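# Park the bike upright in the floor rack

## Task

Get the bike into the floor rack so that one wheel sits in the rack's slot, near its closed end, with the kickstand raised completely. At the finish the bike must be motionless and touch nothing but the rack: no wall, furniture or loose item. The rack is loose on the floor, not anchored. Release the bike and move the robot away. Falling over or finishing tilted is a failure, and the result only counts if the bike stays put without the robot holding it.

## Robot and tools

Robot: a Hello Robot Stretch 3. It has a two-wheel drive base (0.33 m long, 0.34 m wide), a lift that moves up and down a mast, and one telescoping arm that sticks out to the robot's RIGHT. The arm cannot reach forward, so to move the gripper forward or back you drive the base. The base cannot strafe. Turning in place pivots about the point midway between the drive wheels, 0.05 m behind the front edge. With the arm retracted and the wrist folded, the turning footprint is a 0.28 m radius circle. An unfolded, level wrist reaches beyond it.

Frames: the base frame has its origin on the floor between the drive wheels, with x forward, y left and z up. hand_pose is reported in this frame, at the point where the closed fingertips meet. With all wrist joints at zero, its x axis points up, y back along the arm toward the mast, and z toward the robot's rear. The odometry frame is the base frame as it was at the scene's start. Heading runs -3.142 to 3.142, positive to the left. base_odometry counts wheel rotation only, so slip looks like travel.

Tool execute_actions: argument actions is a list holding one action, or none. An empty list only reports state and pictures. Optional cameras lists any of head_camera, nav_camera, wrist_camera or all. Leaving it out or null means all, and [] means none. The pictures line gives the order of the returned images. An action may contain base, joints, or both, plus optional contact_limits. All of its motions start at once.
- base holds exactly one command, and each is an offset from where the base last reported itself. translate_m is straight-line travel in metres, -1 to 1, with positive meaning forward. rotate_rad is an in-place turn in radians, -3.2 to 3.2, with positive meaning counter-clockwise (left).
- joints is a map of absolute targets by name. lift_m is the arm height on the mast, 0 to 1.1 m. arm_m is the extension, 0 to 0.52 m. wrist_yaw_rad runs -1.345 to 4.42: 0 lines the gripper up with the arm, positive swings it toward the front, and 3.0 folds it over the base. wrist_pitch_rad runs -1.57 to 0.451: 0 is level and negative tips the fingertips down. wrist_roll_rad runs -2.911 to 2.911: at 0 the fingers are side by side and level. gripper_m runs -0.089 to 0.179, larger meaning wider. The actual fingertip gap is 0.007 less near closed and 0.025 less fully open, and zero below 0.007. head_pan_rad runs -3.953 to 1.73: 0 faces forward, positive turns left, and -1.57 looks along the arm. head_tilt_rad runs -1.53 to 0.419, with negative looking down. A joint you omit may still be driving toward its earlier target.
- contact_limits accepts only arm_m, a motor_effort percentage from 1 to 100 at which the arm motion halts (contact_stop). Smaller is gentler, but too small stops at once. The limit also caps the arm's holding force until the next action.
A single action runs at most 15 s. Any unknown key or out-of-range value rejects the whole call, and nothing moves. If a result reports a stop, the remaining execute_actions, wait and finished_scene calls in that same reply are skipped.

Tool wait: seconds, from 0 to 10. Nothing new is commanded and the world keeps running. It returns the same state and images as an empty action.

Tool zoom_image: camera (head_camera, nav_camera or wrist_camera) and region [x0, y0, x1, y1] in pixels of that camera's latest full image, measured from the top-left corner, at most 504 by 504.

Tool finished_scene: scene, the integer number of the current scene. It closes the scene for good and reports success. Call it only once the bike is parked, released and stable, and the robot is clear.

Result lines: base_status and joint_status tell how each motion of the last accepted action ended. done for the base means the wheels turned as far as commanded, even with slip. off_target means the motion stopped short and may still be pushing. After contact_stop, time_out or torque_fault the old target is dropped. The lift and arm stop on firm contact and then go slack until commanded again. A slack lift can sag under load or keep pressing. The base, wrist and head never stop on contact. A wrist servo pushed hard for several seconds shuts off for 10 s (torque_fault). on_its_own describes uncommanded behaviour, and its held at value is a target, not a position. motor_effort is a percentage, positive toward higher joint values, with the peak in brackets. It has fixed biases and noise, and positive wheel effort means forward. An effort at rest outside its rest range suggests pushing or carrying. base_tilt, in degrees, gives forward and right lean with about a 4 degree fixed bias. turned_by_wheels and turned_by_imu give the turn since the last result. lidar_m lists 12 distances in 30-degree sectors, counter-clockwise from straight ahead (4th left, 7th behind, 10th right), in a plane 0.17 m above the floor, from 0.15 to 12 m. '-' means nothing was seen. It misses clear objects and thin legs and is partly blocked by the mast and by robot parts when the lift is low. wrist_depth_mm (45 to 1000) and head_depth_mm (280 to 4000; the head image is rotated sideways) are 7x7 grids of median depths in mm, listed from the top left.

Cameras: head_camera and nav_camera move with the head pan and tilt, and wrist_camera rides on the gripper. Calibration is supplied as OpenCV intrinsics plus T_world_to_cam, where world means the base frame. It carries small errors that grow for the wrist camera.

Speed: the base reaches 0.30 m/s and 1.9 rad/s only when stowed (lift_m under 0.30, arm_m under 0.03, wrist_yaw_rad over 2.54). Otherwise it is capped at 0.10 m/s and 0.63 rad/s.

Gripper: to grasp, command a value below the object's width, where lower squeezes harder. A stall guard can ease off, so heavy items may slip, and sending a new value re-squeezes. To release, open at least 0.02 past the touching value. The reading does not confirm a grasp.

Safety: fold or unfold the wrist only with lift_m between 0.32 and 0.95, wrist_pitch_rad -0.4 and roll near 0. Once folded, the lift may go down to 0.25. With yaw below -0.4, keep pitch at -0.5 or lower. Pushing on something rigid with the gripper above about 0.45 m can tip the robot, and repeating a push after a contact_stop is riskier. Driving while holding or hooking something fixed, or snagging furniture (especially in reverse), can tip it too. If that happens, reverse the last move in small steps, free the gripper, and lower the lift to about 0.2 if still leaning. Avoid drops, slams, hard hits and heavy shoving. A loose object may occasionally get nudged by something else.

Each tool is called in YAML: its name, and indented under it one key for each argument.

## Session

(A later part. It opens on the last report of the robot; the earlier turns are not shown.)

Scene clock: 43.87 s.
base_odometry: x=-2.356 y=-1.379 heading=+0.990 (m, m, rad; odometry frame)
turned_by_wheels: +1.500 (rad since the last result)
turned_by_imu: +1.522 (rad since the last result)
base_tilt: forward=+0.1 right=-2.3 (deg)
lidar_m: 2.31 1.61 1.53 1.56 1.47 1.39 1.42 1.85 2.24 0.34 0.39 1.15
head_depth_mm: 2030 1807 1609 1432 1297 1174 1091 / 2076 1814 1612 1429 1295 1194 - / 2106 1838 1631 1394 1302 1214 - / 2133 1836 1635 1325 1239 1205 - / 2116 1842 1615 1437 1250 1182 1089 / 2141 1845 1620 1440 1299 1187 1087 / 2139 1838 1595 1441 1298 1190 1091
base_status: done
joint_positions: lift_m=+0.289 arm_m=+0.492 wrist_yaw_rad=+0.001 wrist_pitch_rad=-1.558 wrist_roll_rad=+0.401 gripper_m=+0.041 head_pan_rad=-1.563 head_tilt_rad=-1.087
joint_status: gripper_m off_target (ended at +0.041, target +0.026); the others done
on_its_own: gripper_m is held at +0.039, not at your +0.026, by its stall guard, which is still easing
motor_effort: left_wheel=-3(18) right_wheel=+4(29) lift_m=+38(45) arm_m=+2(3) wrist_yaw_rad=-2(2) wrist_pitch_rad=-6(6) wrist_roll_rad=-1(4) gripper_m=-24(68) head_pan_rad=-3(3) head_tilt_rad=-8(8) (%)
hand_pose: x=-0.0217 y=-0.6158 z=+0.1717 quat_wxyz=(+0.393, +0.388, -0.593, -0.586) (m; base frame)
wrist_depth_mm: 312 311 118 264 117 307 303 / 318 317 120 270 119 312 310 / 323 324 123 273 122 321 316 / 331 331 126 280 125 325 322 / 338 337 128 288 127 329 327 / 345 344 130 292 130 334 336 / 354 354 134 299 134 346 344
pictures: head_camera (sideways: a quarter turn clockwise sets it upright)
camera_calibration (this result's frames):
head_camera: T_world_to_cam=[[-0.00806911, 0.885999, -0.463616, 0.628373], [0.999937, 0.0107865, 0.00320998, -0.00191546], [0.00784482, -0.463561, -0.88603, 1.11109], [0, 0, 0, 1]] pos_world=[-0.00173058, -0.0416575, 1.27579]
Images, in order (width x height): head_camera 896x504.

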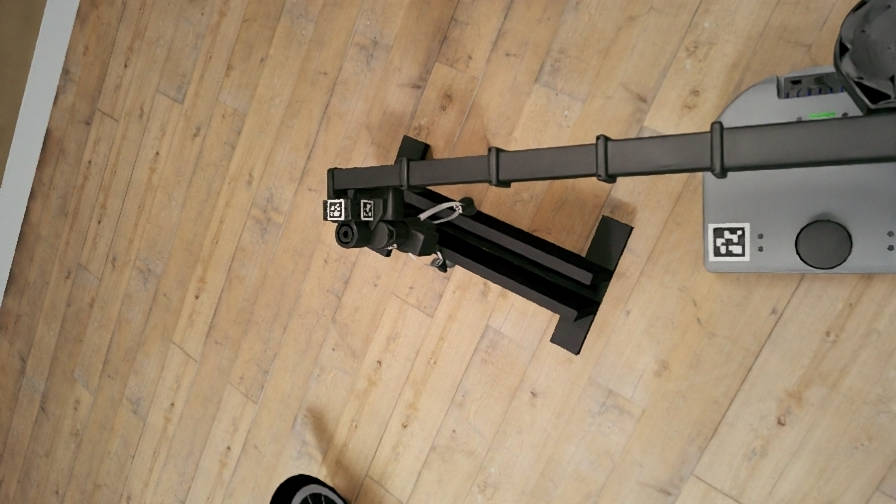

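execute_actions:
  actions: []

Scene clock: 44.37 s.
base_odometry: x=-2.356 y=-1.379 heading=+0.990 (m, m, rad; odometry frame)
turned_by_wheels: +0.000 (rad since the last result)
turned_by_imu: +0.000 (rad since the last result)
base_tilt: forward=+0.1 right=-2.3 (deg)
lidar_m: 2.31 1.61 1.52 1.56 1.47 1.39 1.42 1.86 2.24 0.34 0.39 1.15
head_depth_mm: 2017 1816 1600 1432 1293 1173 1093 / 2060 1819 1612 1435 1297 1199 - / 2109 1818 1635 1392 1288 1209 - / 2109 1828 1648 1325 1249 1209 - / 2109 1811 1632 1442 1260 1183 1089 / 2139 1845 1618 1451 1305 1187 1089 / 2130 1868 1602 1454 1315 1183 1092
base_status: done
joint_positions: lift_m=+0.289 arm_m=+0.492 wrist_yaw_rad=+0.001 wrist_pitch_rad=-1.558 wrist_roll_rad=+0.401 gripper_m=+0.044 head_pan_rad=-1.563 head_tilt_rad=-1.087
joint_status: gripper_m off_target (ended at +0.041, target +0.026); the others done
on_its_own: gripper_m is held at +0.043, not at your +0.026, by its stall guard, which is still easing
motor_effort: left_wheel=-3(18) right_wheel=+4(29) lift_m=+38(45) arm_m=+2(3) wrist_yaw_rad=-1(2) wrist_pitch_rad=-6(6) wrist_roll_rad=-1(4) gripper_m=-23(68) head_pan_rad=-3(3) head_tilt_rad=-8(8) (%)
hand_pose: x=-0.0217 y=-0.6158 z=+0.1717 quat_wxyz=(+0.393, +0.388, -0.593, -0.586) (m; base frame)
wrist_depth_mm: 311 311 118 263 117 303 304 / 317 317 120 269 120 310 310 / 325 323 123 274 122 318 315 / 331 333 125 281 125 323 324 / 337 336 128 289 127 329 329 / 346 344 130 294 130 336 335 / 353 353 134 300 134 348 342
pictures: head_camera (sideways: a quarter turn clockwise sets it upright), nav_camera (sideways: a quarter turn counterclockwise sets it upright), wrist_camera
camera_calibration (this result's frames):
head_camera: T_world_to_cam=[[-0.00806922, 0.885999, -0.463616, 0.628373], [0.999937, 0.0107866, 0.00320998, -0.00191546], [0.00784487, -0.463561, -0.88603, 1.11109], [0, 0, 0, 1]] pos_world=[-0.00173058, -0.0416575, 1.27579]
nav_camera: T_world_to_cam=[[0.0000559275, -0.876584, 0.481249, -0.582367], [-0.999892, -0.0071181, -0.0128493, 0.0733459], [0.014689, -0.481196, -0.87649, 1.10036], [0, 0, 0, 1]] pos_world=[0.0572073, 0.0195169, 1.24566]
wrist_camera: T_world_to_cam=[[-0.895674, 0.444601, -0.0099049, 0.259704], [0.440287, 0.889676, 0.120933, 0.570116], [0.0625791, 0.103956, -0.992611, 0.401258], [0, 0, 0, 1]] pos_world=[-0.0435149, -0.664396, 0.33192]
Images, in order (width x height): head_camera 896x504, nav_camera 672x504, wrist_camera 644x364.

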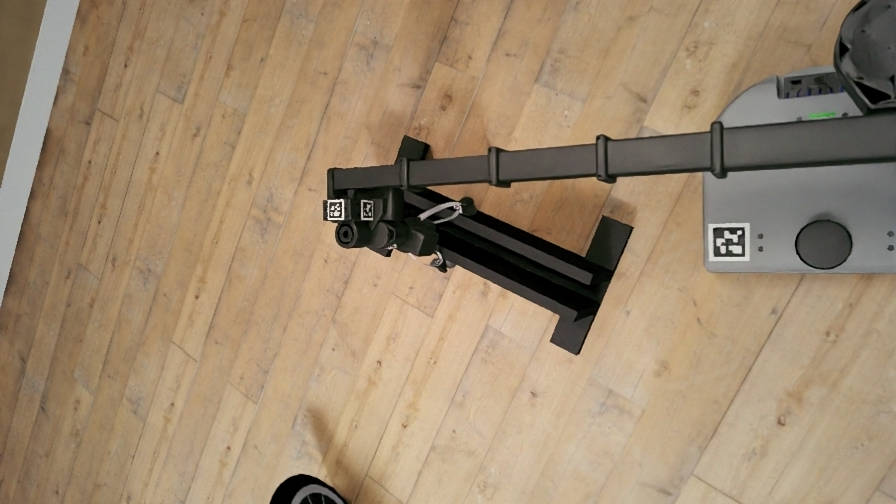

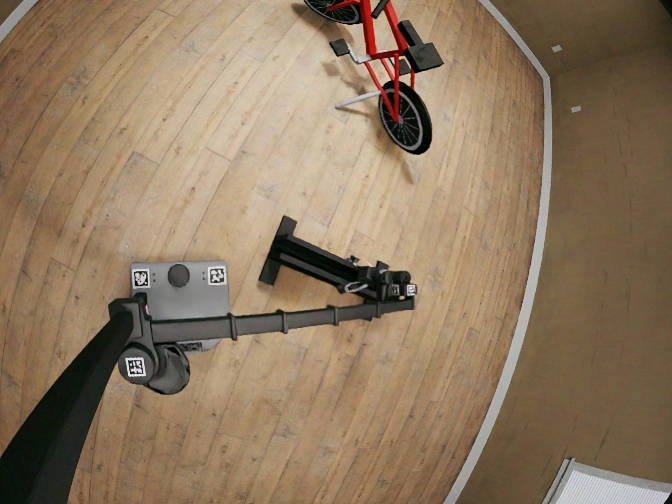

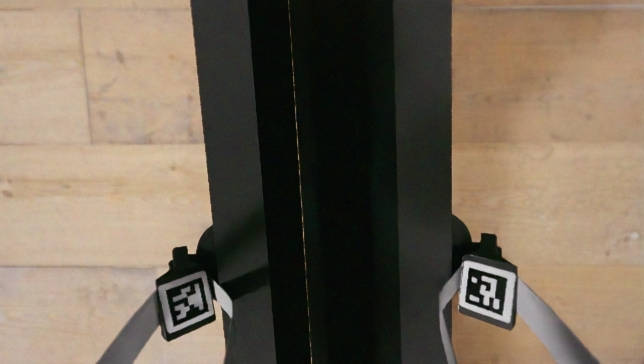

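execute_actions:
  actions:
    - {"base": {"translate_m": 0.616}, "joints": {"wrist_roll_rad": -1.60, "arm_m": 0.37, "gripper_m": 0.03, "head_pan_rad": -1.0, "head_tilt_rad": -0.95}}
  cameras: ["head_camera", "nav_camera"]

Scene clock: 52.03 s.
base_odometry: x=-2.018 y=-0.864 heading=+0.989 (m, m, rad; odometry frame)
turned_by_wheels: +0.000 (rad since the last result)
turned_by_imu: -0.003 (rad since the last result)
base_tilt: forward=+0.1 right=-2.3 (deg)
lidar_m: 1.89 1.32 1.25 1.27 1.67 1.94 1.99 2.59 0.47 0.45 0.46 0.84
head_depth_mm: 2693 2184 1831 1303 1420 1119 1072 / 2798 2207 1828 1331 1365 1172 1111 / 2781 2193 1832 1348 1224 1200 1125 / 2769 2206 1806 1532 1375 1215 1102 / 2700 2234 1783 1485 1368 1219 1096 / 2608 2220 1847 1492 1379 1228 1098 / 2537 2220 1854 1580 1383 1224 1096
base_status: done
joint_positions: lift_m=+0.289 arm_m=+0.370 wrist_yaw_rad=+0.002 wrist_pitch_rad=-1.558 wrist_roll_rad=-1.601 gripper_m=+0.053 head_pan_rad=-1.007 head_tilt_rad=-0.952
joint_status: gripper_m off_target (ended at +0.053, target +0.030); the others done
on_its_own: gripper_m is held at +0.052, not at your +0.030, by its stall guard, which is not easing now
motor_effort: left_wheel=-3(5) right_wheel=+4(13) lift_m=+38(38) arm_m=-2(2) wrist_yaw_rad=-2(5) wrist_pitch_rad=-6(6) wrist_roll_rad=+0(14) gripper_m=-19(84) head_pan_rad=+3(34) head_tilt_rad=+1(20) (%)
hand_pose: x=-0.0214 y=-0.4944 z=+0.1717 quat_wxyz=(+0.711, +0.703, +0.011, +0.011) (m; base frame)
wrist_depth_mm: 307 308 117 264 117 307 305 / 314 312 120 269 119 311 313 / 320 319 123 275 122 319 321 / 327 327 126 279 124 325 327 / 338 336 128 287 127 332 335 / 345 344 130 294 130 342 344 / 352 354 135 299 133 351 351
pictures: head_camera (sideways: a quarter turn clockwise sets it upright), nav_camera (sideways: a quarter turn counterclockwise sets it upright)
camera_calibration (this result's frames):
head_camera: T_world_to_cam=[[-0.436814, 0.688374, -0.579081, 0.781402], [0.843303, 0.537432, 0.00274281, -0.000352316], [0.313105, -0.487142, -0.815266, 1.01725], [0, 0, 0, 1]] pos_world=[0.0231173, -0.0421605, 1.28183]
nav_camera: T_world_to_cam=[[0.423811, -0.682669, 0.595271, -0.733491], [-0.844488, -0.535422, -0.0127893, 0.0723221], [0.327452, -0.497279, -0.803423, 1.00347], [0, 0, 0, 1]] pos_world=[0.0433467, 0.0369979, 1.24377]
Images, in order (width x height): head_camera 896x504, nav_camera 672x504.

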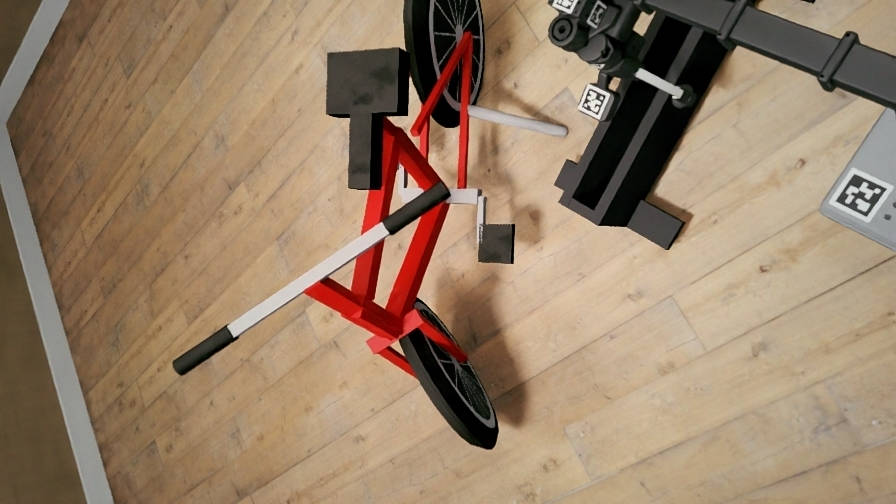

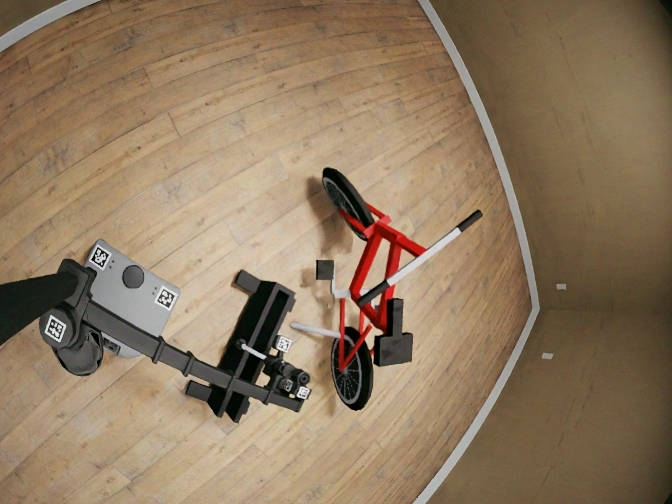

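zoom_image:
  camera: "head_camera"
  region: [280, 230, 540, 470]

zoom_image:
  camera: "head_camera"
  region: [380, 0, 620, 220]

Region (280, 230, 540, 470) of head_camera's 896x504 image, scaled by 1.938, with more detail than that image has; it fills the top 465 rows of this view, and the rest is white.

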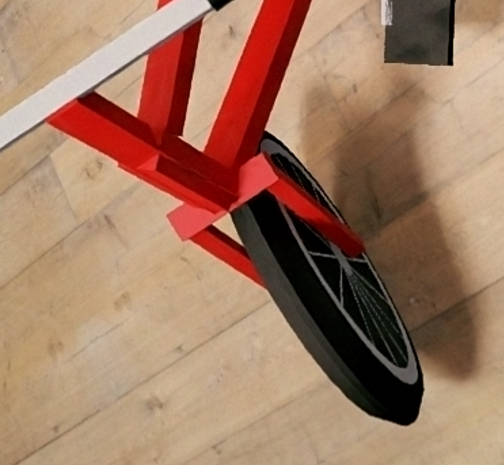

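Region (380, 0, 620, 220) of head_camera's 896x504 image, scaled by 2.100, with more detail than that image has; it fills the top 462 rows of this view, and the rest is white.

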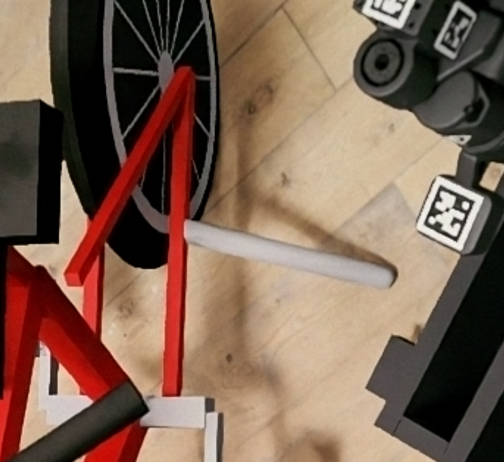

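zoom_image:
  camera: "head_camera"
  region: [290, 30, 530, 290]

Region (290, 30, 530, 290) of head_camera's 896x504 image, scaled by 1.938, with more detail than that image has; it fills the left 465 columns of this view, and the rest is white.

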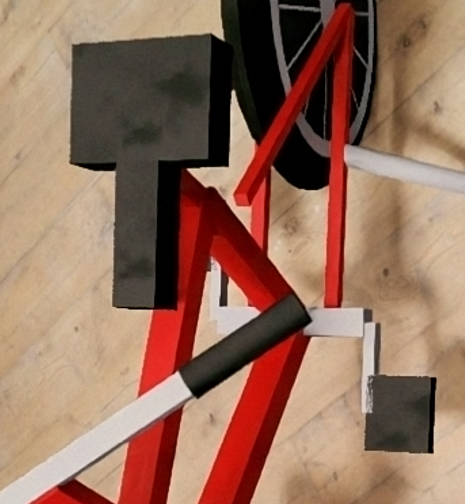

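execute_actions:
  actions:
    - {"base": {"rotate_rad": 0.074}, "joints": {"arm_m": 0.31, "gripper_m": 0.035}}
  cameras: []

execute_actions:
  actions:
    - {"base": {"translate_m": 1.0}, "joints": {"arm_m": 0.20, "gripper_m": 0.03, "head_pan_rad": -2.0, "head_tilt_rad": -1.0}}
  cameras: ["head_camera", "nav_camera"]

Scene clock: 56.50 s.
base_odometry: x=-2.018 y=-0.864 heading=+1.063 (m, m, rad; odometry frame)
turned_by_wheels: +0.074 (rad since the last result)
turned_by_imu: +0.075 (rad since the last result)
base_tilt: forward=+0.1 right=-2.3 (deg)
lidar_m: 1.75 1.29 1.25 1.30 1.79 1.94 2.01 2.61 0.41 0.39 0.40 0.84
head_depth_mm: 2758 2210 1841 1230 1396 1045 1061 / 2754 2217 1829 1321 1366 1148 1107 / 2820 2215 1834 1316 1377 1179 1123 / 2684 2235 1070 1509 1377 1198 1098 / 2647 2229 1860 1496 1374 1226 1096 / 2554 2237 1852 1511 1377 1218 1098 / 2485 2256 1851 1583 1379 1228 1095
base_status: done
joint_positions: lift_m=+0.289 arm_m=+0.310 wrist_yaw_rad=+0.002 wrist_pitch_rad=-1.558 wrist_roll_rad=-1.601 gripper_m=+0.040 head_pan_rad=-1.007 head_tilt_rad=-0.952
joint_status: gripper_m off_target (ended at +0.040, target +0.035); the others done
motor_effort: left_wheel=-3(11) right_wheel=+4(13) lift_m=+38(38) arm_m=-2(4) wrist_yaw_rad=-1(2) wrist_pitch_rad=-6(6) wrist_roll_rad=+0(1) gripper_m=-24(85) head_pan_rad=+3(3) head_tilt_rad=+1(1) (%)
hand_pose: x=-0.0214 y=-0.4344 z=+0.1717 quat_wxyz=(+0.711, +0.703, +0.012, +0.011) (m; base frame)
wrist_depth_mm: 307 306 116 262 116 308 309 / 316 314 119 267 119 314 313 / 322 320 122 273 121 319 320 / 327 324 126 280 124 327 327 / 335 336 128 288 127 334 332 / 345 343 130 294 130 341 340 / 354 353 135 302 134 351 350
pictures: none
No camera images: the call's "cameras" was empty. Leave "cameras" out to get every camera's image.

Scene clock: 67.67 s.
base_odometry: x=-1.532 y=+0.010 heading=+1.063 (m, m, rad; odometry frame)
turned_by_wheels: +0.000 (rad since the last result)
turned_by_imu: -0.001 (rad since the last result)
base_tilt: forward=+0.1 right=-2.3 (deg)
lidar_m: 1.02 0.77 0.74 0.77 1.06 2.80 2.91 0.40 0.29 0.28 0.29 1.96
head_depth_mm: 2558 2034 1650 1537 1343 1199 1120 / 2556 2099 1448 1499 1354 1211 - / 2558 2047 1758 1191 1324 1169 - / 2595 2102 1770 1481 1341 1155 - / 2602 2122 1783 1541 1395 1151 1091 / 2589 2108 1780 1532 1352 1127 1069 / 2612 2103 1757 1542 1354 1191 1078
base_status: done
joint_positions: lift_m=+0.289 arm_m=+0.200 wrist_yaw_rad=+0.002 wrist_pitch_rad=-1.558 wrist_roll_rad=-1.601 gripper_m=+0.053 head_pan_rad=-1.993 head_tilt_rad=-0.987
joint_status: gripper_m off_target (ended at +0.053, target +0.030); the others done
on_its_own: gripper_m is held at +0.052, not at your +0.030, by its stall guard, which is not easing now
motor_effort: left_wheel=-4(5) right_wheel=+4(11) lift_m=+38(39) arm_m=-2(4) wrist_yaw_rad=-1(1) wrist_pitch_rad=-6(6) wrist_roll_rad=+0(0) gripper_m=-20(74) head_pan_rad=-3(42) head_tilt_rad=-8(15) (%)
hand_pose: x=-0.0214 y=-0.3244 z=+0.1717 quat_wxyz=(+0.711, +0.703, +0.012, +0.011) (m; base frame)
wrist_depth_mm: 308 309 117 263 117 305 307 / 314 314 120 269 119 315 314 / 317 318 122 274 122 319 322 / - - 125 280 125 328 325 / - - 128 287 127 332 332 / - - 130 295 130 343 343 / - - 135 300 134 352 349
pictures: head_camera (sideways: a quarter turn clockwise sets it upright), nav_camera (sideways: a quarter turn counterclockwise sets it upright)
camera_calibration (this result's frames):
head_camera: T_world_to_cam=[[0.341126, 0.762677, -0.549506, 0.738128], [0.913616, -0.406568, 0.00287157, -0.000948726], [-0.221222, -0.503017, -0.835485, 1.0468], [0, 0, 0, 1]] pos_world=[-0.0193533, -0.0367812, 1.28019]
nav_camera: T_world_to_cam=[[-0.343787, -0.749221, 0.566108, -0.690815], [-0.912448, 0.408993, -0.0128281, 0.0727866], [-0.221923, -0.520954, -0.824231, 1.03388], [0, 0, 0, 1]] pos_world=[0.0583617, -0.00873941, 1.24416]
Images, in order (width x height): head_camera 896x504, nav_camera 672x504.

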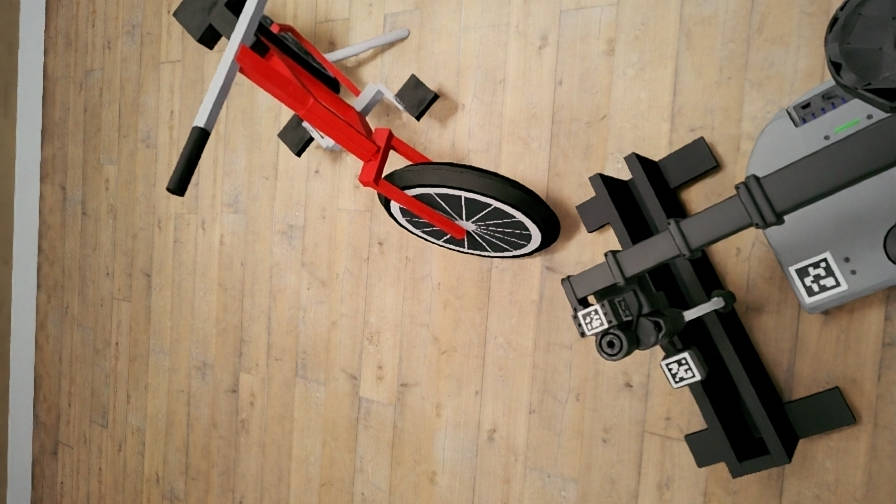

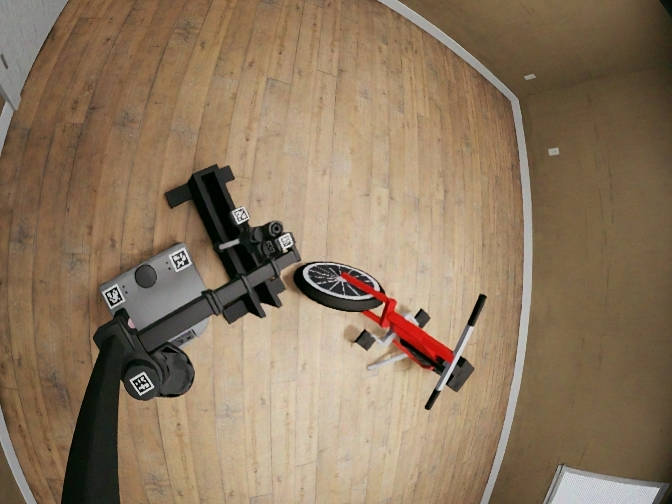

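zoom_image:
  camera: "head_camera"
  region: [370, 120, 670, 300]

Region (370, 120, 670, 300) of head_camera's 896x504 image, scaled by 1.680, with more detail than that image has; it fills the top 302 rows of this view, and the rest is white.

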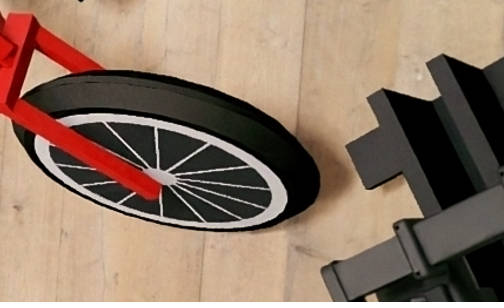

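execute_actions:
  actions:
    - {"base": {"rotate_rad": 0.403}, "joints": {"gripper_m": 0.035, "head_pan_rad": -2.3, "head_tilt_rad": -0.9}}
  cameras: []

execute_actions:
  actions:
    - {"joints": {"arm_m": 0.396, "gripper_m": 0.03, "lift_m": 0.265}}
  cameras: ["head_camera", "nav_camera"]

Scene clock: 69.53 s.
base_odometry: x=-1.532 y=+0.010 heading=+1.466 (m, m, rad; odometry frame)
turned_by_wheels: +0.403 (rad since the last result)
turned_by_imu: +0.409 (rad since the last result)
base_tilt: forward=+0.1 right=-2.3 (deg)
lidar_m: 0.80 0.74 0.75 0.95 2.04 2.84 3.26 0.40 0.29 0.28 0.29 1.17
head_depth_mm: 2585 2408 1193 1520 1400 1229 1118 / 2683 2399 1874 1231 1386 1239 1135 / 2711 2399 1937 1648 1251 1240 1146 / 2795 2393 1947 1640 1412 1150 - / 2789 2434 1958 1649 1411 1219 1088 / 2840 2410 1941 1654 1418 - 1016 / 2895 2428 1954 1646 1419 1249 1027
base_status: done
joint_positions: lift_m=+0.289 arm_m=+0.200 wrist_yaw_rad=+0.002 wrist_pitch_rad=-1.558 wrist_roll_rad=-1.601 gripper_m=+0.040 head_pan_rad=-2.293 head_tilt_rad=-0.902
joint_status: gripper_m off_target (ended at +0.040, target +0.035); the others done
motor_effort: left_wheel=-3(11) right_wheel=+4(12) lift_m=+38(38) arm_m=-2(2) wrist_yaw_rad=-1(1) wrist_pitch_rad=-6(6) wrist_roll_rad=+0(0) gripper_m=-25(86) head_pan_rad=-3(22) head_tilt_rad=+1(14) (%)
hand_pose: x=-0.0214 y=-0.3244 z=+0.1717 quat_wxyz=(+0.711, +0.703, +0.011, +0.011) (m; base frame)
wrist_depth_mm: 309 309 118 264 117 308 307 / 314 312 120 270 119 315 314 / 321 321 123 275 122 319 321 / - - 126 278 125 329 329 / - - 128 288 127 334 337 / - - 130 294 130 340 343 / - - 134 299 134 351 349
pictures: none
No camera images: the call's "cameras" was empty. Leave "cameras" out to get every camera's image.

Scene clock: 72.23 s.
base_odometry: x=-1.532 y=+0.010 heading=+1.466 (m, m, rad; odometry frame)
turned_by_wheels: +0.000 (rad since the last result)
turned_by_imu: +0.000 (rad since the last result)
base_tilt: forward=+0.1 right=-2.3 (deg)
lidar_m: 0.80 0.74 0.75 0.95 2.05 2.83 3.26 0.55 0.50 0.47 0.49 1.17
head_depth_mm: 2599 2400 1204 1519 1407 1241 1114 / 2658 2389 1894 1235 1377 1237 1133 / 2712 2399 1958 1642 1254 1237 1147 / 2770 2406 1943 1644 1409 1247 - / 2783 2419 1946 1649 1412 1226 1100 / 2848 2415 1957 1643 1441 1180 1105 / 2848 2438 1973 1658 1486 1090 1089
base_status: not commanded
joint_positions: lift_m=+0.265 arm_m=+0.396 wrist_yaw_rad=+0.001 wrist_pitch_rad=-1.558 wrist_roll_rad=-1.601 gripper_m=+0.041 head_pan_rad=-2.293 head_tilt_rad=-0.902
joint_status: gripper_m off_target (ended at +0.041, target +0.030); the others done
on_its_own: gripper_m is held at +0.040, not at your +0.030, by its stall guard, which is still easing
motor_effort: left_wheel=-4(3) right_wheel=+4(4) lift_m=+30(34) arm_m=+3(7) wrist_yaw_rad=-1(1) wrist_pitch_rad=-6(6) wrist_roll_rad=+0(0) gripper_m=-24(69) head_pan_rad=-3(3) head_tilt_rad=+2(1) (%)
hand_pose: x=-0.0214 y=-0.5199 z=+0.1470 quat_wxyz=(+0.711, +0.703, +0.011, +0.011) (m; base frame)
wrist_depth_mm: 284 282 117 264 117 284 282 / 290 291 120 269 119 289 290 / 297 297 122 273 122 296 292 / 301 303 126 280 125 303 303 / 309 310 128 286 127 307 307 / 318 317 130 292 130 314 314 / 325 324 135 300 134 327 322
pictures: head_camera (sideways: a quarter turn clockwise sets it upright), nav_camera (sideways: a quarter turn counterclockwise sets it upright)
camera_calibration (this result's frames):
head_camera: T_world_to_cam=[[0.518312, 0.590447, -0.618648, 0.827126], [0.752847, -0.658191, 0.00255947, 0.000437992], [-0.405677, -0.467074, -0.785664, 0.983153], [0, 0, 0, 1]] pos_world=[-0.0301972, -0.0288809, 1.28413]
nav_camera: T_world_to_cam=[[-0.515971, -0.575775, 0.634237, -0.778528], [-0.751581, 0.659518, -0.0127089, 0.0716515], [-0.410973, -0.483238, -0.773034, 0.968466], [0, 0, 0, 1]] pos_world=[0.0501679, -0.0275123, 1.24334]
Images, in order (width x height): head_camera 896x504, nav_camera 672x504.

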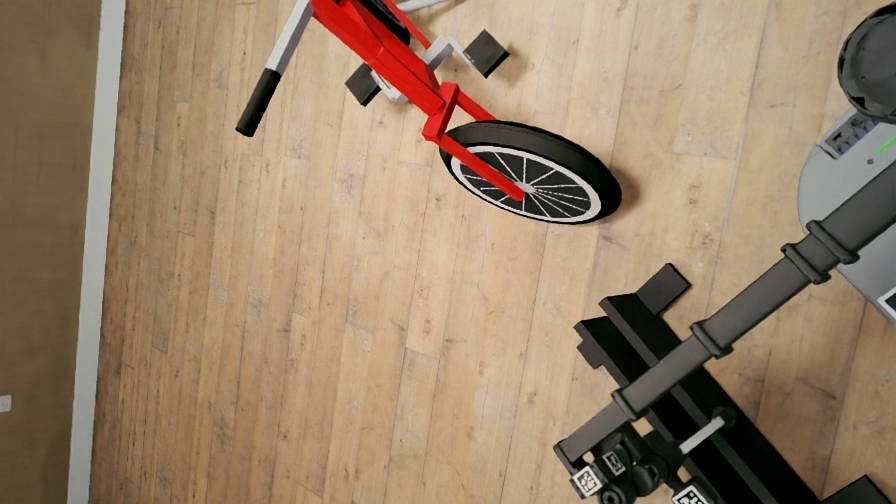

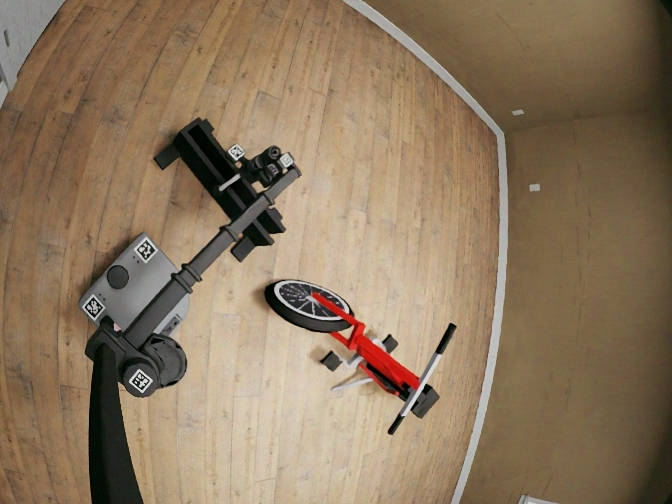

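zoom_image:
  camera: "head_camera"
  region: [420, 110, 720, 390]

zoom_image:
  camera: "head_camera"
  region: [230, 0, 530, 150]

Region (420, 110, 720, 390) of head_camera's 896x504 image, scaled by 1.680, with more detail than that image has; it fills the top 470 rows of this view, and the rest is white.

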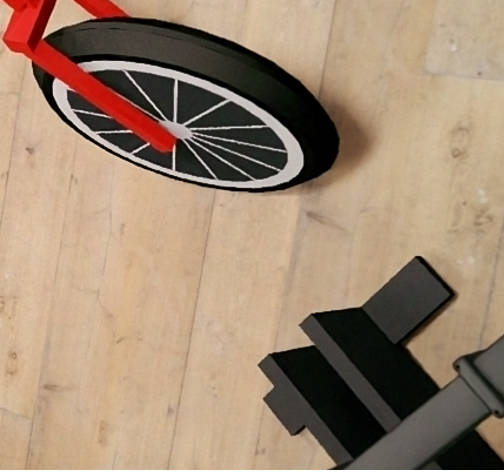

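Region (230, 0, 530, 150) of head_camera's 896x504 image, scaled by 1.680, with more detail than that image has.

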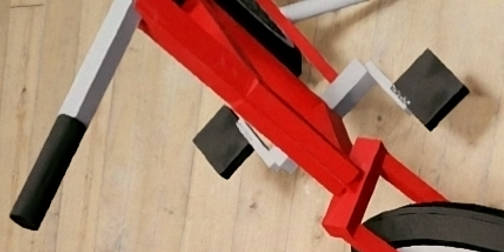

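execute_actions:
  actions:
    - {"joints": {"lift_m": 0.245}}
  cameras: []

execute_actions:
  actions:
    - {"joints": {"gripper_m": 0.16}}
  cameras: ["wrist_camera"]

Scene clock: 74.10 s.
base_odometry: x=-1.532 y=+0.010 heading=+1.466 (m, m, rad; odometry frame)
turned_by_wheels: +0.000 (rad since the last result)
turned_by_imu: +0.000 (rad since the last result)
base_tilt: forward=+0.2 right=-2.3 (deg)
lidar_m: 0.80 0.74 0.75 0.95 2.04 2.84 3.25 0.55 3.05 2.11 1.96 1.17
head_depth_mm: 2609 2405 1208 1535 1410 1233 1115 / 2652 2425 1887 1228 1381 1235 1140 / 2681 2417 1954 1625 1256 1238 1147 / 2746 2411 1955 1628 1410 1235 - / 2791 2367 1960 1644 1399 1244 1102 / 2813 2442 1947 1648 1442 1180 1106 / 2877 2414 1965 1621 1477 1084 1085
base_status: not commanded
joint_positions: lift_m=+0.245 arm_m=+0.396 wrist_yaw_rad=+0.001 wrist_pitch_rad=-1.566 wrist_roll_rad=-1.601 gripper_m=+0.050 head_pan_rad=-2.293 head_tilt_rad=-0.902
joint_status: all done
on_its_own: gripper_m is held at +0.049, not at your +0.030, by its stall guard, which is still easing
motor_effort: left_wheel=-4(3) right_wheel=+5(5) lift_m=+20(31) arm_m=+2(3) wrist_yaw_rad=+0(0) wrist_pitch_rad=-2(6) wrist_roll_rad=+0(0) gripper_m=-21(22) head_pan_rad=-3(3) head_tilt_rad=+2(2) (%)
hand_pose: x=-0.0214 y=-0.5181 z=+0.1277 quat_wxyz=(+0.709, +0.705, +0.011, +0.011) (m; base frame)
wrist_depth_mm: 267 268 117 264 116 266 265 / 275 274 120 269 119 271 271 / 279 280 122 274 122 278 276 / 286 286 125 281 124 282 282 / 292 292 128 285 127 289 289 / 300 300 130 293 130 - 295 / 306 308 134 301 134 305 301
pictures: none
No camera images: the call's "cameras" was empty. Leave "cameras" out to get every camera's image.

Scene clock: 75.70 s.
base_odometry: x=-1.532 y=+0.010 heading=+1.466 (m, m, rad; odometry frame)
turned_by_wheels: +0.000 (rad since the last result)
turned_by_imu: +0.000 (rad since the last result)
base_tilt: forward=+0.1 right=-2.3 (deg)
lidar_m: 0.80 0.74 0.75 0.95 2.05 2.84 3.27 0.55 3.06 2.11 1.96 1.17
head_depth_mm: 2586 2413 1204 1529 1392 1233 1111 / 2627 2405 1894 1232 1382 1241 1136 / 2680 2396 1954 1630 1252 1239 1145 / 2739 2428 1951 1620 1402 1244 - / 2827 2438 1955 1643 1408 1243 1110 / 2820 2429 1980 1643 1433 1171 1104 / 2862 2419 1955 1637 1474 1095 1092
base_status: not commanded
joint_positions: lift_m=+0.245 arm_m=+0.396 wrist_yaw_rad=+0.001 wrist_pitch_rad=-1.564 wrist_roll_rad=-1.601 gripper_m=+0.160 head_pan_rad=-2.293 head_tilt_rad=-0.902
joint_status: all done
motor_effort: left_wheel=-3(3) right_wheel=+5(5) lift_m=+22(23) arm_m=+2(2) wrist_yaw_rad=+0(1) wrist_pitch_rad=-4(4) wrist_roll_rad=+0(0) gripper_m=+0(85) head_pan_rad=-3(3) head_tilt_rad=+2(1) (%)
hand_pose: x=-0.0214 y=-0.5187 z=+0.1275 quat_wxyz=(+0.709, +0.705, +0.011, +0.011) (m; base frame)
wrist_depth_mm: 268 268 117 263 116 265 264 / 274 272 119 269 119 271 270 / 278 276 121 274 121 277 277 / 285 285 125 279 124 283 282 / 293 291 127 284 127 287 288 / 298 - 131 292 129 297 297 / 308 307 134 299 133 304 305
pictures: wrist_camera
camera_calibration (this result's frames):
wrist_camera: T_world_to_cam=[[-0.0294696, -0.999565, 0.00109232, -0.515573], [-0.990763, 0.0293548, 0.132387, 0.0106323], [-0.132362, 0.00281916, -0.991197, 0.290479], [0, 0, 0, 1]] pos_world=[0.0337886, -0.51648, 0.287077]
Images, in order (width x height): wrist_camera 644x364.

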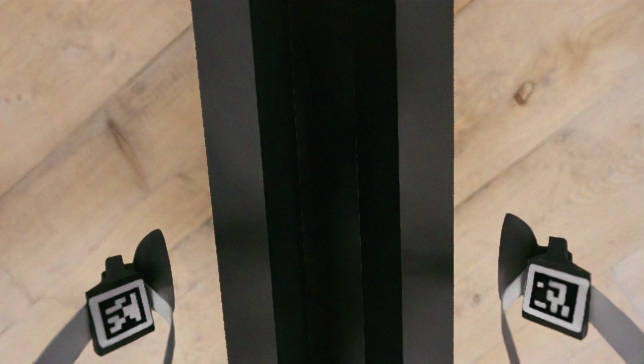

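execute_actions:
  actions:
    - {"base": {"translate_m": -0.25}, "joints": {"lift_m": 0.52, "head_pan_rad": -1.9, "head_tilt_rad": -1.0}}
  cameras: ["head_camera"]

Scene clock: 79.40 s.
base_odometry: x=-1.558 y=-0.239 heading=+1.466 (m, m, rad; odometry frame)
turned_by_wheels: +0.000 (rad since the last result)
turned_by_imu: +0.001 (rad since the last result)
base_tilt: forward=+0.1 right=-2.3 (deg)
lidar_m: 1.01 0.94 0.96 1.21 2.60 2.69 3.04 0.67 0.38 2.27 2.11 1.50
head_depth_mm: 2449 2082 1719 1525 1323 1198 1104 / 2575 2079 1752 1531 1283 1221 - / 2537 2086 1777 1541 1165 - - / 2577 2104 1770 1555 1321 1208 - / 2572 2111 1809 1481 1308 1211 1094 / 2512 2125 1812 1541 1347 1203 1094 / 2397 2131 1789 1545 1359 1178 1093
base_status: done
joint_positions: lift_m=+0.520 arm_m=+0.396 wrist_yaw_rad=+0.001 wrist_pitch_rad=-1.564 wrist_roll_rad=-1.601 gripper_m=+0.160 head_pan_rad=-1.907 head_tilt_rad=-0.987
joint_status: all done
motor_effort: left_wheel=-3(10) right_wheel=+5(7) lift_m=+31(32) arm_m=+2(2) wrist_yaw_rad=-1(2) wrist_pitch_rad=-4(4) wrist_roll_rad=+0(0) gripper_m=-1(1) head_pan_rad=+3(25) head_tilt_rad=-8(19) (%)
hand_pose: x=-0.0214 y=-0.5187 z=+0.4021 quat_wxyz=(+0.709, +0.705, +0.011, +0.011) (m; base frame)
wrist_depth_mm: 530 522 529 510 519 518 520 / 538 534 534 514 530 533 533 / 542 546 545 437 544 540 541 / - 559 554 473 554 555 553 / - 566 564 579 566 561 563 / - - 578 582 584 579 579 / - 600 438 540 601 594 597
pictures: head_camera (sideways: a quarter turn clockwise sets it upright)
camera_calibration (this result's frames):
head_camera: T_world_to_cam=[[0.274257, 0.789124, -0.549605, 0.738665], [0.945193, -0.326499, 0.00287115, -0.0011408], [-0.17718, -0.52027, -0.83542, 1.04645], [0, 0, 0, 1]] pos_world=[-0.016097, -0.0388361, 1.2802]
Images, in order (width x height): head_camera 896x504.

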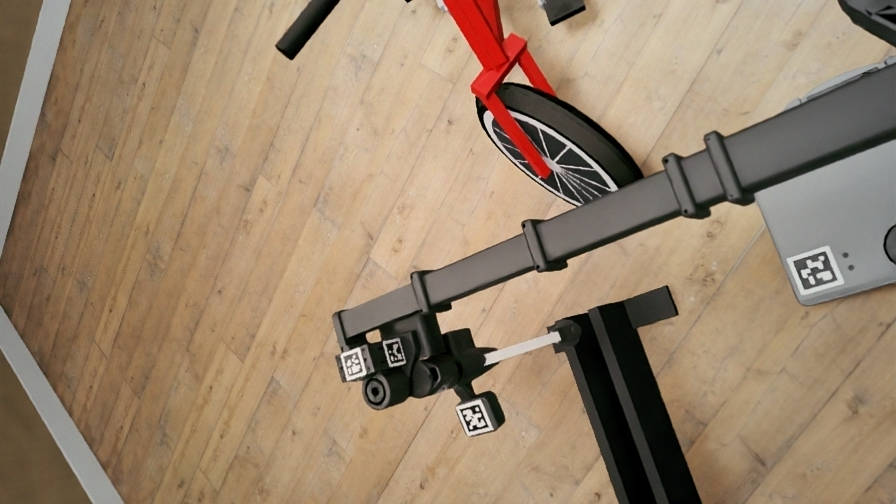

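execute_actions:
  actions:
    - {"base": {"translate_m": -0.59}, "joints": {"lift_m": 0.865, "arm_m": 0.2, "wrist_yaw_rad": 1.567, "wrist_pitch_rad": -1.306, "wrist_roll_rad": 0.80, "gripper_m": 0.15, "head_pan_rad": -1.2, "head_tilt_rad": -1.1}}

Scene clock: 86.70 s.
base_odometry: x=-1.620 y=-0.826 heading=+1.466 (m, m, rad; odometry frame)
turned_by_wheels: +0.000 (rad since the last result)
turned_by_imu: +0.001 (rad since the last result)
base_tilt: forward=+0.1 right=-2.3 (deg)
lidar_m: 1.52 1.42 1.43 1.82 2.30 2.34 2.52 0.61 0.39 0.33 0.46 0.48
head_depth_mm: 2101 1853 - 1418 1114 1161 1086 / 2124 1838 1609 1423 1059 1163 - / 2136 1841 1593 790 1259 1196 - / 2154 1838 1594 1438 1282 1197 - / 2135 1829 1621 1444 1267 1191 1088 / 2125 1859 1618 1408 1303 1183 1091 / 2098 1852 1626 1382 1300 1186 1093
base_status: done
joint_positions: lift_m=+0.865 arm_m=+0.200 wrist_yaw_rad=+1.564 wrist_pitch_rad=-1.312 wrist_roll_rad=+0.797 gripper_m=+0.150 head_pan_rad=-1.207 head_tilt_rad=-1.086
joint_status: all done
motor_effort: left_wheel=-3(9) right_wheel=+4(6) lift_m=+31(31) arm_m=-2(2) wrist_yaw_rad=+2(2) wrist_pitch_rad=+3(1) wrist_roll_rad=+1(2) gripper_m=+0(49) head_pan_rad=+3(34) head_tilt_rad=-9(22) (%)
hand_pose: x=+0.0206 y=-0.3457 z=+0.7496 quat_wxyz=(+0.611, +0.680, -0.358, -0.190) (m; base frame)
wrist_depth_mm: - - - 893 884 836 788 / - - - 728 874 814 795 / - - - 583 857 824 778 / - - 945 910 561 798 772 / - - 978 901 705 645 766 / - - 949 262 850 779 653 / - - 950 275 844 801 324
pictures: head_camera (sideways: a quarter turn clockwise sets it upright), nav_camera (sideways: a quarter turn counterclockwise sets it upright), wrist_camera
camera_calibration (this result's frames):
head_camera: T_world_to_cam=[[-0.316503, 0.827143, -0.464392, 0.631266], [0.933353, 0.358945, 0.00320714, -0.0015056], [0.169344, -0.432427, -0.885624, 1.10958], [0, 0, 0, 1]] pos_world=[0.013302, -0.0417936, 1.27583]
nav_camera: T_world_to_cam=[[0.305704, -0.8211, 0.482017, -0.585232], [-0.934588, -0.3555, -0.0128496, 0.072948], [0.181908, -0.446559, -0.876068, 1.09879], [0, 0, 0, 1]] pos_world=[0.0472056, 0.0360738, 1.24564]
wrist_camera: T_world_to_cam=[[-0.733932, -0.649933, -0.197311, -0.0580219], [-0.656632, 0.753222, -0.0386247, 0.336395], [0.173722, 0.101213, -0.97958, 0.931178], [0, 0, 0, 1]] pos_world=[0.0165372, -0.385337, 0.913708]
Images, in order (width x height): head_camera 896x504, nav_camera 672x504, wrist_camera 644x364.

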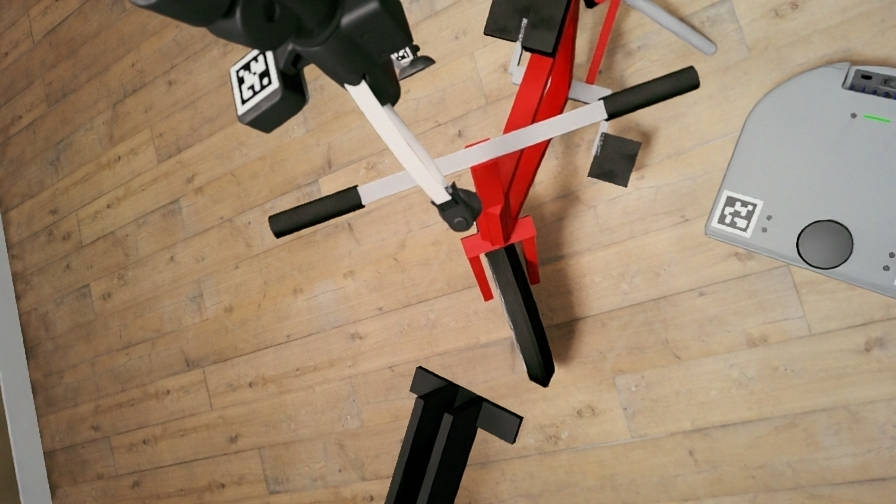

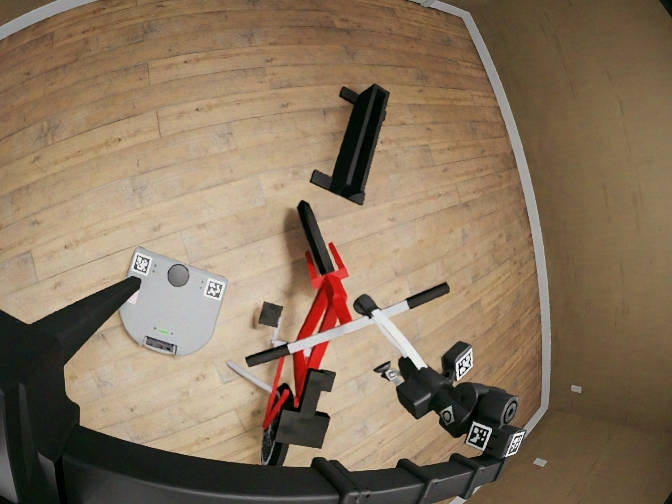

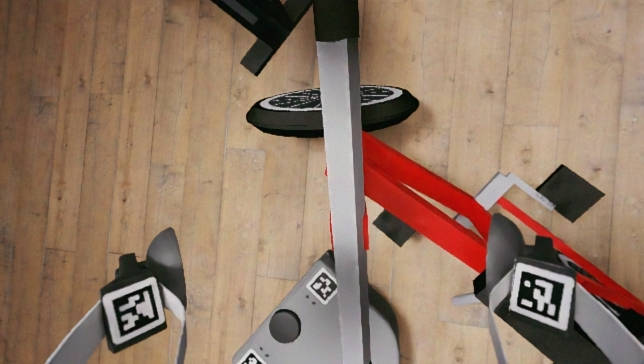

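zoom_image:
  camera: "wrist_camera"
  region: [280, 120, 440, 290]

Region (280, 120, 440, 290) of wrist_camera's 644x364 image, scaled by 2.965; it fills the left 474 columns of this view, and the rest is white.

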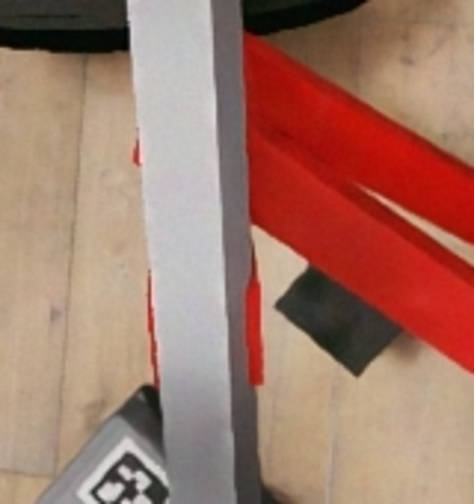

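execute_actions:
  actions:
    - {"joints": {"lift_m": 0.77, "arm_m": 0.197, "gripper_m": 0.065}}
  cameras: ["wrist_camera"]

Scene clock: 88.80 s.
base_odometry: x=-1.620 y=-0.826 heading=+1.466 (m, m, rad; odometry frame)
turned_by_wheels: +0.000 (rad since the last result)
turned_by_imu: +0.000 (rad since the last result)
base_tilt: forward=+0.1 right=-2.3 (deg)
lidar_m: 1.53 1.42 1.43 1.82 2.30 2.33 2.53 0.61 0.39 0.33 0.46 0.48
head_depth_mm: 2119 1822 - 1394 1113 1168 1083 / 2114 1825 1643 1385 1064 1163 - / 2130 1822 1614 1433 1261 1199 - / 2126 1837 1600 1437 1276 1193 - / 2135 1835 1616 1441 1266 1184 1086 / 2129 1839 1621 1400 1291 1185 1087 / 2105 1842 1634 1379 1312 1190 1088
base_status: not commanded
joint_positions: lift_m=+0.770 arm_m=+0.197 wrist_yaw_rad=+1.564 wrist_pitch_rad=-1.312 wrist_roll_rad=+0.797 gripper_m=+0.065 head_pan_rad=-1.207 head_tilt_rad=-1.086
joint_status: all done
motor_effort: left_wheel=-3(3) right_wheel=+4(4) lift_m=+23(26) arm_m=-2(1) wrist_yaw_rad=+2(3) wrist_pitch_rad=+2(3) wrist_roll_rad=+1(1) gripper_m=+0(79) head_pan_rad=+3(3) head_tilt_rad=-8(8) (%)
hand_pose: x=+0.0207 y=-0.3427 z=+0.6550 quat_wxyz=(+0.611, +0.680, -0.358, -0.190) (m; base frame)
wrist_depth_mm: - 942 880 115 789 729 716 / - 926 887 122 762 734 700 / - 925 879 129 765 735 707 / - 922 877 139 452 724 514 / - 916 873 151 302 497 679 / 975 914 - 159 775 309 491 / 967 949 866 166 759 731 250
pictures: wrist_camera
camera_calibration (this result's frames):
wrist_camera: T_world_to_cam=[[-0.733925, -0.649928, -0.197353, -0.0747029], [-0.656624, 0.753226, -0.0386605, 0.330514], [0.173778, 0.101213, -0.97957, 0.838168], [0, 0, 0, 1]] pos_world=[0.016542, -0.382337, 0.819079]
Images, in order (width x height): wrist_camera 644x364.

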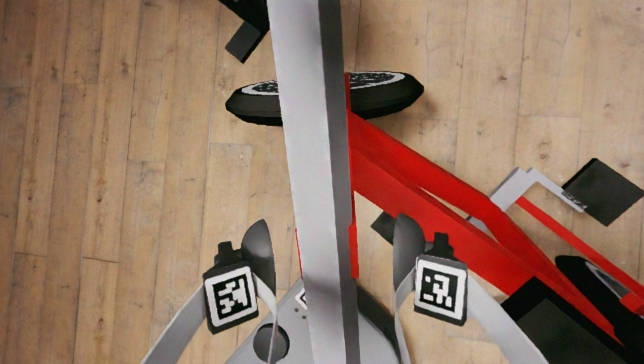

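execute_actions:
  actions:
    - {"joints": {"gripper_m": -0.05}}
  cameras: []

execute_actions:
  actions:
    - {"joints": {"arm_m": 0.257, "lift_m": 0.782, "wrist_roll_rad": 0.98, "gripper_m": -0.06}}
  cameras: ["head_camera", "wrist_camera"]

Scene clock: 90.57 s.
base_odometry: x=-1.620 y=-0.826 heading=+1.466 (m, m, rad; odometry frame)
turned_by_wheels: +0.000 (rad since the last result)
turned_by_imu: +0.000 (rad since the last result)
base_tilt: forward=+0.1 right=-2.3 (deg)
lidar_m: 1.53 1.42 1.44 1.81 2.30 2.32 2.53 0.61 0.39 0.33 0.46 0.48
head_depth_mm: 2135 1826 - 1386 1112 1169 1086 / 2135 1847 1669 1398 1057 1167 - / 2137 1834 1574 1420 1269 1200 - / 2140 1849 1595 1434 1275 1198 - / 2121 1835 1625 1434 1266 1184 1086 / 2137 1841 1624 1402 1304 1187 1090 / 2109 1850 1631 1373 1301 1189 1088
base_status: not commanded
joint_positions: lift_m=+0.770 arm_m=+0.197 wrist_yaw_rad=+1.569 wrist_pitch_rad=-1.310 wrist_roll_rad=+0.797 gripper_m=-0.049 head_pan_rad=-1.207 head_tilt_rad=-1.086
joint_status: all done
motor_effort: left_wheel=-3(3) right_wheel=+4(4) lift_m=+28(28) arm_m=-1(2) wrist_yaw_rad=-2(2) wrist_pitch_rad=+1(3) wrist_roll_rad=+1(1) gripper_m=-30(100) head_pan_rad=+4(3) head_tilt_rad=-9(8) (%)
hand_pose: x=+0.0214 y=-0.3425 z=+0.6549 quat_wxyz=(+0.611, +0.681, -0.357, -0.188) (m; base frame)
wrist_depth_mm: - 923 878 114 788 737 712 / - 932 903 120 760 749 711 / - 933 880 129 758 737 711 / - 924 863 138 443 714 512 / - 931 889 145 305 486 680 / - 922 883 154 - 309 494 / 968 914 861 164 764 487 247
pictures: none
No camera images: the call's "cameras" was empty. Leave "cameras" out to get every camera's image.

Scene clock: 92.17 s.
base_odometry: x=-1.620 y=-0.826 heading=+1.465 (m, m, rad; odometry frame)
turned_by_wheels: +0.000 (rad since the last result)
turned_by_imu: -0.005 (rad since the last result)
base_tilt: forward=+0.1 right=-2.4 (deg)
lidar_m: 1.53 1.42 1.43 1.81 2.30 2.33 2.53 0.67 0.42 0.33 0.47 0.51
head_depth_mm: 2108 1845 - 1438 1083 1166 1085 / 2127 1845 1580 1395 1087 1176 - / 2143 1847 1553 988 1292 1205 - / 2140 1833 1619 1440 1285 1193 - / 2144 1841 1626 1449 1286 1186 1086 / 2123 1834 1616 1395 1299 1186 1088 / 2112 1845 1623 1377 1305 1180 1089
base_status: not commanded
joint_positions: lift_m=+0.782 arm_m=+0.256 wrist_yaw_rad=+1.583 wrist_pitch_rad=-1.340 wrist_roll_rad=+0.962 gripper_m=-0.052 head_pan_rad=-1.207 head_tilt_rad=-1.086
joint_status: gripper_m off_target (ended at -0.052, target -0.060); the others done
on_its_own: gripper_m is held at -0.053, not at your -0.060, by its stall guard, which is still easing; wrist_yaw_rad is at rest, and its effort (-15) is outside its rest range (-12 to +12)
motor_effort: left_wheel=-6(8) right_wheel=+15(22) lift_m=+18(41) arm_m=+8(7) wrist_yaw_rad=-15(14) wrist_pitch_rad=+16(32) wrist_roll_rad=+9(11) gripper_m=-14(78) head_pan_rad=+3(3) head_tilt_rad=-8(8) (%)
hand_pose: x=+0.0136 y=-0.4010 z=+0.6661 quat_wxyz=(+0.587, +0.663, -0.393, -0.249) (m; base frame)
wrist_depth_mm: - 921 836 126 772 732 693 / - 923 866 128 777 736 717 / - 941 855 132 772 739 692 / - 935 895 144 465 564 688 / - 943 866 146 316 421 702 / - 947 889 157 780 315 346 / - 958 867 167 812 757 252
pictures: head_camera (sideways: a quarter turn clockwise sets it upright), wrist_camera
camera_calibration (this result's frames):
head_camera: T_world_to_cam=[[-0.316515, 0.827173, -0.46433, 0.631184], [0.933353, 0.358945, 0.00320737, -0.0015059], [0.169322, -0.432369, -0.885656, 1.10962], [0, 0, 0, 1]] pos_world=[0.0133013, -0.0417919, 1.27583]
wrist_camera: T_world_to_cam=[[-0.823141, -0.531603, -0.199594, -0.0653567], [-0.544143, 0.838937, 0.00964469, 0.370868], [0.16232, 0.116547, -0.979831, 0.862674], [0, 0, 0, 1]] pos_world=[0.00797814, -0.446421, 0.828653]
Images, in order (width x height): head_camera 896x504, wrist_camera 644x364.

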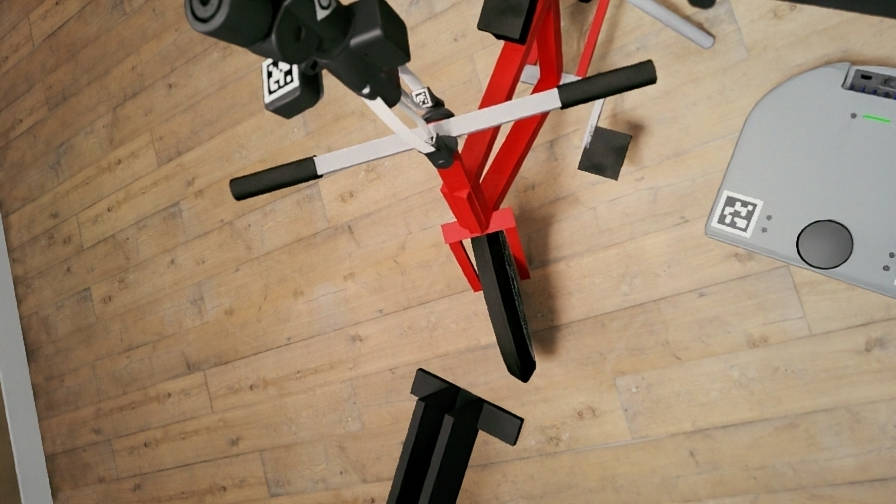

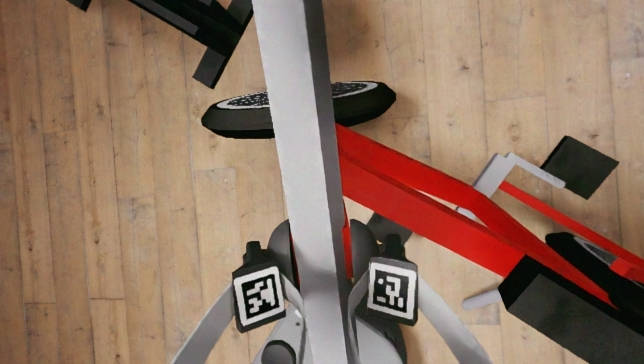

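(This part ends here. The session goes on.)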